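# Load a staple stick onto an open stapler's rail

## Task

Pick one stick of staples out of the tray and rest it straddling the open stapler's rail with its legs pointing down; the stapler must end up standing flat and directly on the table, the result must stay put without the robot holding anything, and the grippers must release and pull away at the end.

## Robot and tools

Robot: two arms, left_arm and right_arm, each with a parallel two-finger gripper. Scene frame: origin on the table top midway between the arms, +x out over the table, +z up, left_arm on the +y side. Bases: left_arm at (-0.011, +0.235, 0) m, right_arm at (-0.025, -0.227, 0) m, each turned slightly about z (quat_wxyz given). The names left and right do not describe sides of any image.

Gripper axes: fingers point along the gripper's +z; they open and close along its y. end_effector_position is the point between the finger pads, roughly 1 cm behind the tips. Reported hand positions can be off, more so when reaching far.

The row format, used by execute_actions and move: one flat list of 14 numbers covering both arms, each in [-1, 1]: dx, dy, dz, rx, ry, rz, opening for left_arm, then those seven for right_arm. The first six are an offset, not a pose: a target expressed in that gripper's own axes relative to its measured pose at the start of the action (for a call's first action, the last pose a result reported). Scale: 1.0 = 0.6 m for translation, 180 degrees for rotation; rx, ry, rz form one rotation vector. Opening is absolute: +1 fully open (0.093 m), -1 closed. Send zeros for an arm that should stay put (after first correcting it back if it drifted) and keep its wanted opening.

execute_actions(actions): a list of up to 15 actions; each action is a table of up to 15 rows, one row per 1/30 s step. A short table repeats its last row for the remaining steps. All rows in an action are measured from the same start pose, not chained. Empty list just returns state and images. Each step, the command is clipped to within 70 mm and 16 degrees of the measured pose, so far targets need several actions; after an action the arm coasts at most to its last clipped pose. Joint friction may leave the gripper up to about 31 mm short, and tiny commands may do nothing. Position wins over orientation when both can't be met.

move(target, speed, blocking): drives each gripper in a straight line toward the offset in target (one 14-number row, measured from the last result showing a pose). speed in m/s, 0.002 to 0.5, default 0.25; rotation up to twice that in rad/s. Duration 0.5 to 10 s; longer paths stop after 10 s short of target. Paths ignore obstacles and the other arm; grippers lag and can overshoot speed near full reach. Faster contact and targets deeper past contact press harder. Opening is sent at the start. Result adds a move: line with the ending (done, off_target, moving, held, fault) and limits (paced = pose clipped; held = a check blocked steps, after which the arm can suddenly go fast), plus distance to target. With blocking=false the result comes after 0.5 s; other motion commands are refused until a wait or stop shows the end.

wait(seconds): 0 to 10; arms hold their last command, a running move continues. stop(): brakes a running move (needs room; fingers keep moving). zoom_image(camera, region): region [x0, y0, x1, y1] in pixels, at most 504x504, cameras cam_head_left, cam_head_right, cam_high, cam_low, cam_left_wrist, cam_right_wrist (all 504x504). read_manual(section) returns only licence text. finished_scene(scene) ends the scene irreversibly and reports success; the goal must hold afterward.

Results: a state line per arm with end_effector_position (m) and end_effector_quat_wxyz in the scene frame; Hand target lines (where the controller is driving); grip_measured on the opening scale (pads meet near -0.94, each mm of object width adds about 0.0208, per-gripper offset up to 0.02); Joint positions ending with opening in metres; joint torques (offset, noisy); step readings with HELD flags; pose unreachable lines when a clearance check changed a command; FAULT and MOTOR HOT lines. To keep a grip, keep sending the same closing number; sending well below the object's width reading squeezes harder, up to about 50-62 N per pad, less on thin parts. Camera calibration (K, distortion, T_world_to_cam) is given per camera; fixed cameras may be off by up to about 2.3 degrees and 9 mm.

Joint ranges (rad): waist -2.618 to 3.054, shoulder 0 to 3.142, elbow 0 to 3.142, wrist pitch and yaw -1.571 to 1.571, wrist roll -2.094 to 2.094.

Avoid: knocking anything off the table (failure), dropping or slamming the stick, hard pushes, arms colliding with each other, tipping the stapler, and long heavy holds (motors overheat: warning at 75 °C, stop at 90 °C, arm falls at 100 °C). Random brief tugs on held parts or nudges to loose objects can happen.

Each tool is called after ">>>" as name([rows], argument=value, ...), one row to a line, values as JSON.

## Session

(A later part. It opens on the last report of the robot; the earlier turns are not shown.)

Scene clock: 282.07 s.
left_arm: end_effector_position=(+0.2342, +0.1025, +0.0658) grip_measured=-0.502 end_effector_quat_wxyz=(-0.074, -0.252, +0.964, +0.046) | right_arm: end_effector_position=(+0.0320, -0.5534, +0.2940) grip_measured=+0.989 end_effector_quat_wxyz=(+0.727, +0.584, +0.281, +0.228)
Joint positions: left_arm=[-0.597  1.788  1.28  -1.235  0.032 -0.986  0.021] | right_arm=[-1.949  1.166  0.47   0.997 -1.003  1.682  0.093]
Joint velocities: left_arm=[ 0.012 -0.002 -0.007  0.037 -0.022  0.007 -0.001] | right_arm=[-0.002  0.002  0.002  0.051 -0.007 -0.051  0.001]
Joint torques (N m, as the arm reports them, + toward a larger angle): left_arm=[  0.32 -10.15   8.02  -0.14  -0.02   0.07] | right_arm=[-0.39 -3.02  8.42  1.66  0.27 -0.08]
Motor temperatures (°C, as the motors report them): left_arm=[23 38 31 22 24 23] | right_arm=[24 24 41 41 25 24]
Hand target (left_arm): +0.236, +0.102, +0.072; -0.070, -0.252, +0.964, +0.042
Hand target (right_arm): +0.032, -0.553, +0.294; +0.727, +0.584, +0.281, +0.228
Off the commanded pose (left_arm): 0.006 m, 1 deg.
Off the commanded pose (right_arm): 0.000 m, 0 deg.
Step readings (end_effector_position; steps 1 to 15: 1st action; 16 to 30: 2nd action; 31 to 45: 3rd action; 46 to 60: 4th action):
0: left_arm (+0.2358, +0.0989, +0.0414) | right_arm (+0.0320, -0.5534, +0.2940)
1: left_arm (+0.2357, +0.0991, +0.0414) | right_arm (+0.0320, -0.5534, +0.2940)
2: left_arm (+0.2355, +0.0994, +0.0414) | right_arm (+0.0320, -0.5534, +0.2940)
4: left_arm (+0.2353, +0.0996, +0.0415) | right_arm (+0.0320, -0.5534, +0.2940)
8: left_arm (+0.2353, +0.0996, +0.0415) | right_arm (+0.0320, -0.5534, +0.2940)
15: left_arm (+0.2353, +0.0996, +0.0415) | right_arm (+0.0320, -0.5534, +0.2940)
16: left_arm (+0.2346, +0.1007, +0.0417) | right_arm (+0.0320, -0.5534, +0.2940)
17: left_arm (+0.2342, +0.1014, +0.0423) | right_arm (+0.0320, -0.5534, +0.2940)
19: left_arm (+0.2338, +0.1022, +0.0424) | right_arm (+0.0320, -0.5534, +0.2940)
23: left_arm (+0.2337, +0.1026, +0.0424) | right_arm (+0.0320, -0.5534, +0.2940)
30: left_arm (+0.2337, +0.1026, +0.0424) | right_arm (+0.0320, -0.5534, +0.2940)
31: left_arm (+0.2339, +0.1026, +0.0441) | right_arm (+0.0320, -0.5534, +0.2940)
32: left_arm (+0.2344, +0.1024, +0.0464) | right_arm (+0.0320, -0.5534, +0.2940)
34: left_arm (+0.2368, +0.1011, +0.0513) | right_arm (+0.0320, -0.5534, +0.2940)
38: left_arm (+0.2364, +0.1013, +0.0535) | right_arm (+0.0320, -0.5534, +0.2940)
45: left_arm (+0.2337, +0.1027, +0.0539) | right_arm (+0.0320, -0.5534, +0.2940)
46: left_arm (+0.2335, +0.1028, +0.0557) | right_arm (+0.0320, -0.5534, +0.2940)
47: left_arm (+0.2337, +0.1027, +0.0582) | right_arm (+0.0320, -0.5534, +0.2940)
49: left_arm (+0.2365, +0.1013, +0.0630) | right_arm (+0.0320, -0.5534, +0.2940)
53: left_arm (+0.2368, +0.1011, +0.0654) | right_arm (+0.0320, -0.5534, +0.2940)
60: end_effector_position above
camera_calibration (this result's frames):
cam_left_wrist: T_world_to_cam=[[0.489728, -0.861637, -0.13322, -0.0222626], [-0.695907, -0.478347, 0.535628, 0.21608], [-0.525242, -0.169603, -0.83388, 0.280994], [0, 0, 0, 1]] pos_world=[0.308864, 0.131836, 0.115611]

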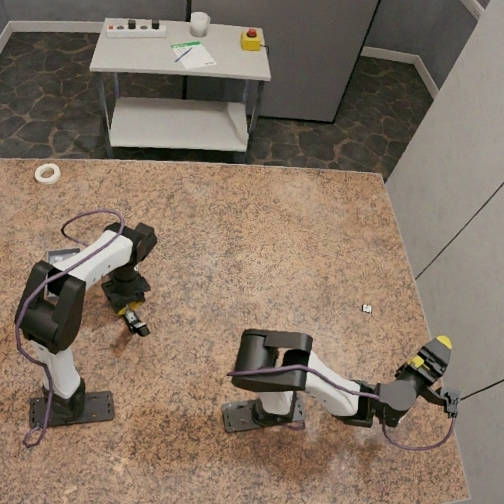

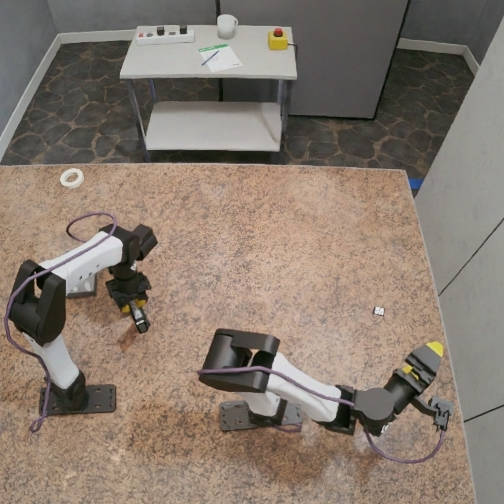

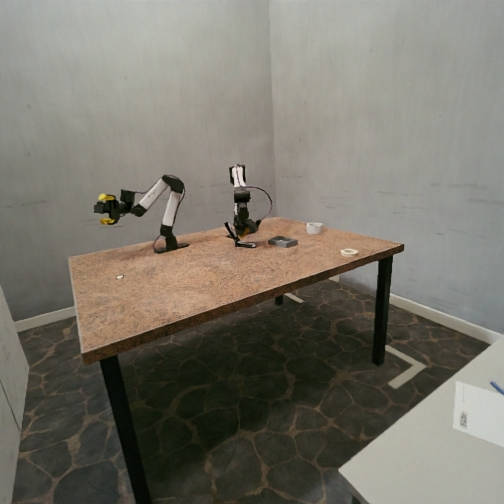

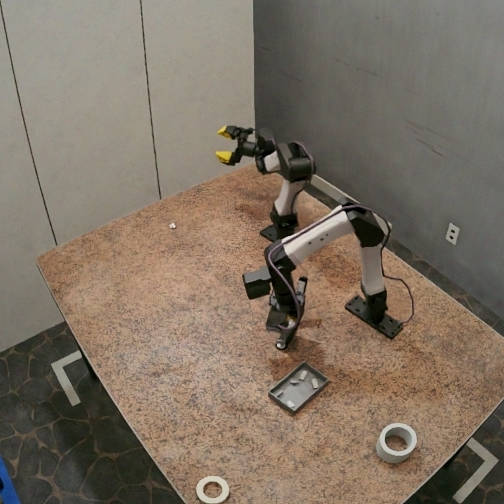

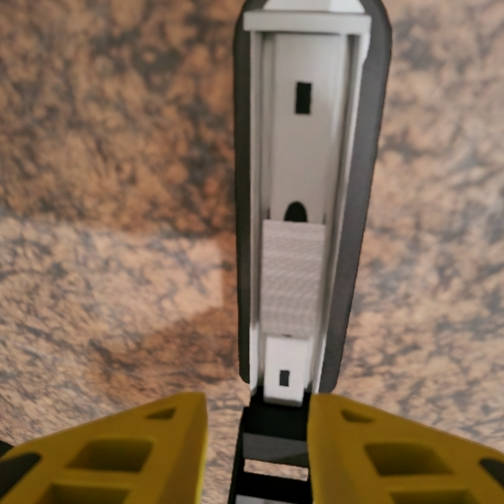

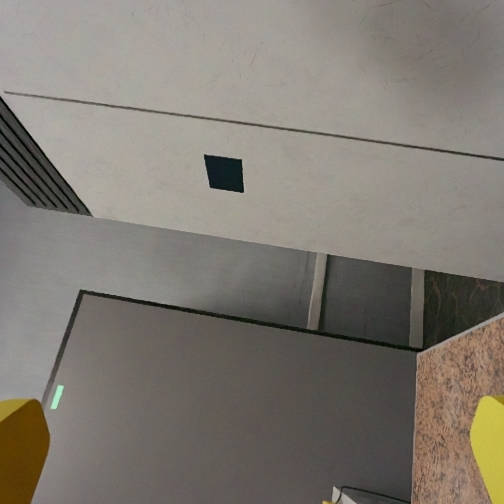

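>>> move(target=[-0.1,0.1,-0.15,0,0,0,1,0,0,0,0,0,0,1], speed=0.3)

>>> zoom_image(camera="cam_low", region=[260, 280, 330, 360])

>>> zoom_image(camera="cam_high", region=[220, 220, 270, 255])

Scene clock: 288.57 s.
left_arm: end_effector_position=(+0.2731, +0.1773, +0.1524) grip_measured=+0.983 end_effector_quat_wxyz=(-0.062, -0.256, +0.964, +0.040) | right_arm: end_effector_position=(+0.0320, -0.5534, +0.2940) grip_measured=+0.989 end_effector_quat_wxyz=(+0.727, +0.584, +0.281, +0.228)
Joint positions: left_arm=[-0.329  1.776  1.616 -1.557 -0.014 -0.73   0.092] | right_arm=[-1.949  1.166  0.47   0.997 -1.003  1.682  0.093]
Joint velocities: left_arm=[-0.002 -0.002 -0.012  0.051 -0.022 -0.11  -0.   ] | right_arm=[-0.012  0.002  0.002  0.007 -0.022 -0.022  0.001]
Joint torques (N m, as the arm reports them, + toward a larger angle): left_arm=[ 0.47 -9.34  7.82 -0.06 -0.11  0.13] | right_arm=[-0.34 -3.1   8.42  1.64  0.24 -0.02]
Motor temperatures (°C, as the motors report them): left_arm=[23 39 31 22 24 23] | right_arm=[24 24 41 41 25 24]
Hand target (left_arm): +0.273, +0.180, +0.155; -0.061, -0.252, +0.965, +0.042
Hand target (right_arm): +0.032, -0.553, +0.294; +0.727, +0.584, +0.281, +0.228
Off the commanded pose (left_arm): 0.003 m, 2 deg.
Off the commanded pose (right_arm): 0.000 m, 0 deg.
joint sent to its limit (left arm) — the command would take joint 4 (wrist pitch) past its lower limit, so that joint was sent only as far as its limit.
move: done
camera_calibration (this result's frames):
cam_left_wrist: T_world_to_cam=[[0.5001, -0.858196, -0.115753, 0.0285692], [-0.706346, -0.481587, 0.518796, 0.238604], [-0.500974, -0.177689, -0.847025, 0.383118], [0, 0, 0, 1]] pos_world=[0.346182, 0.207502, 0.204031]

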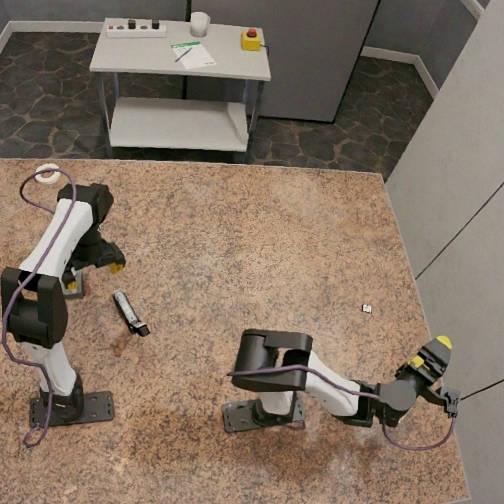

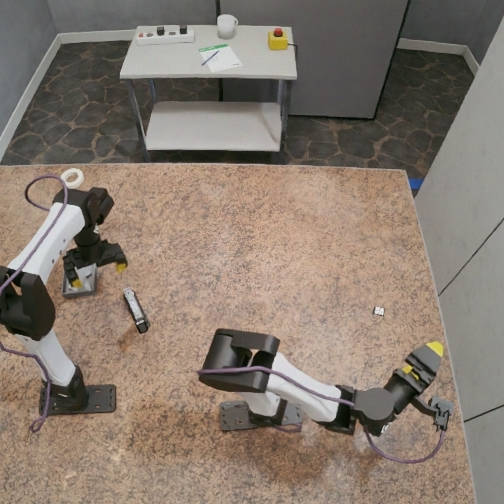

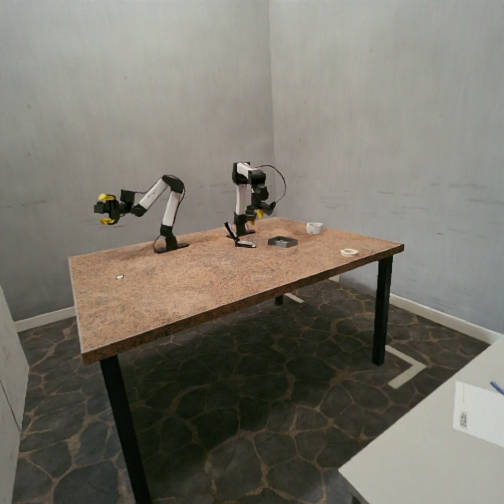

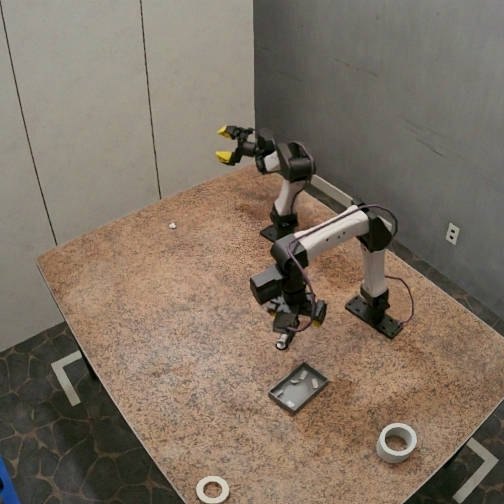

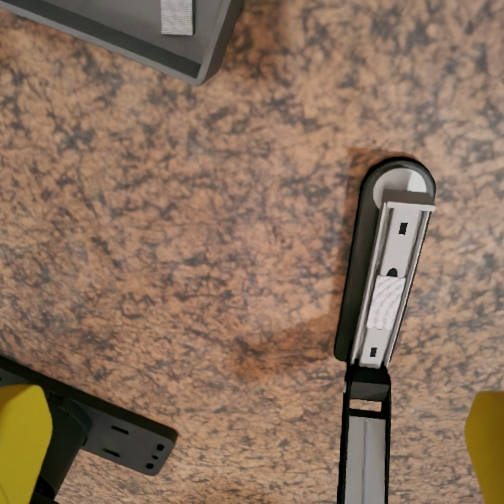

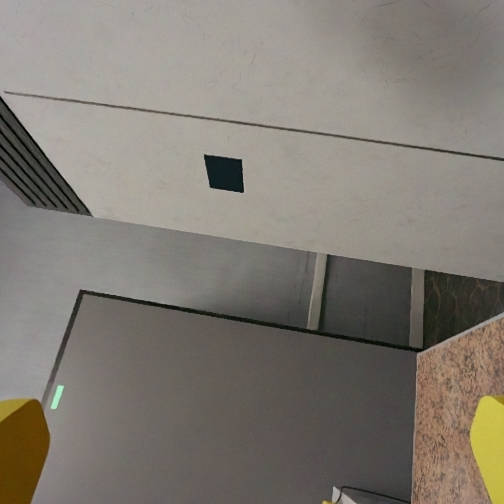

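Region (260, 280, 330, 360) of cam_low's 504x504 image, scaled by 6.300, with more detail than that image has; it fills the left 441 columns of this view, and the rest is white.

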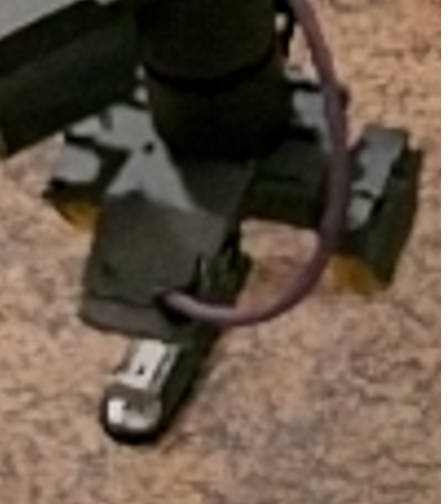

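Region (220, 220, 270, 255) of cam_high's 504x504 image, scaled by 10.080, with more detail than that image has; it fills the top 353 rows of this view, and the rest is white.

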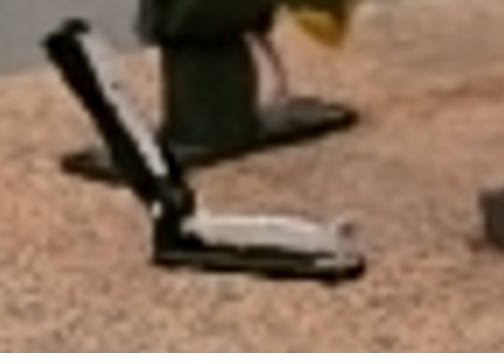

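Seated flush.

>>> finished_scene(scene=1)

The scene is finished: the task was done.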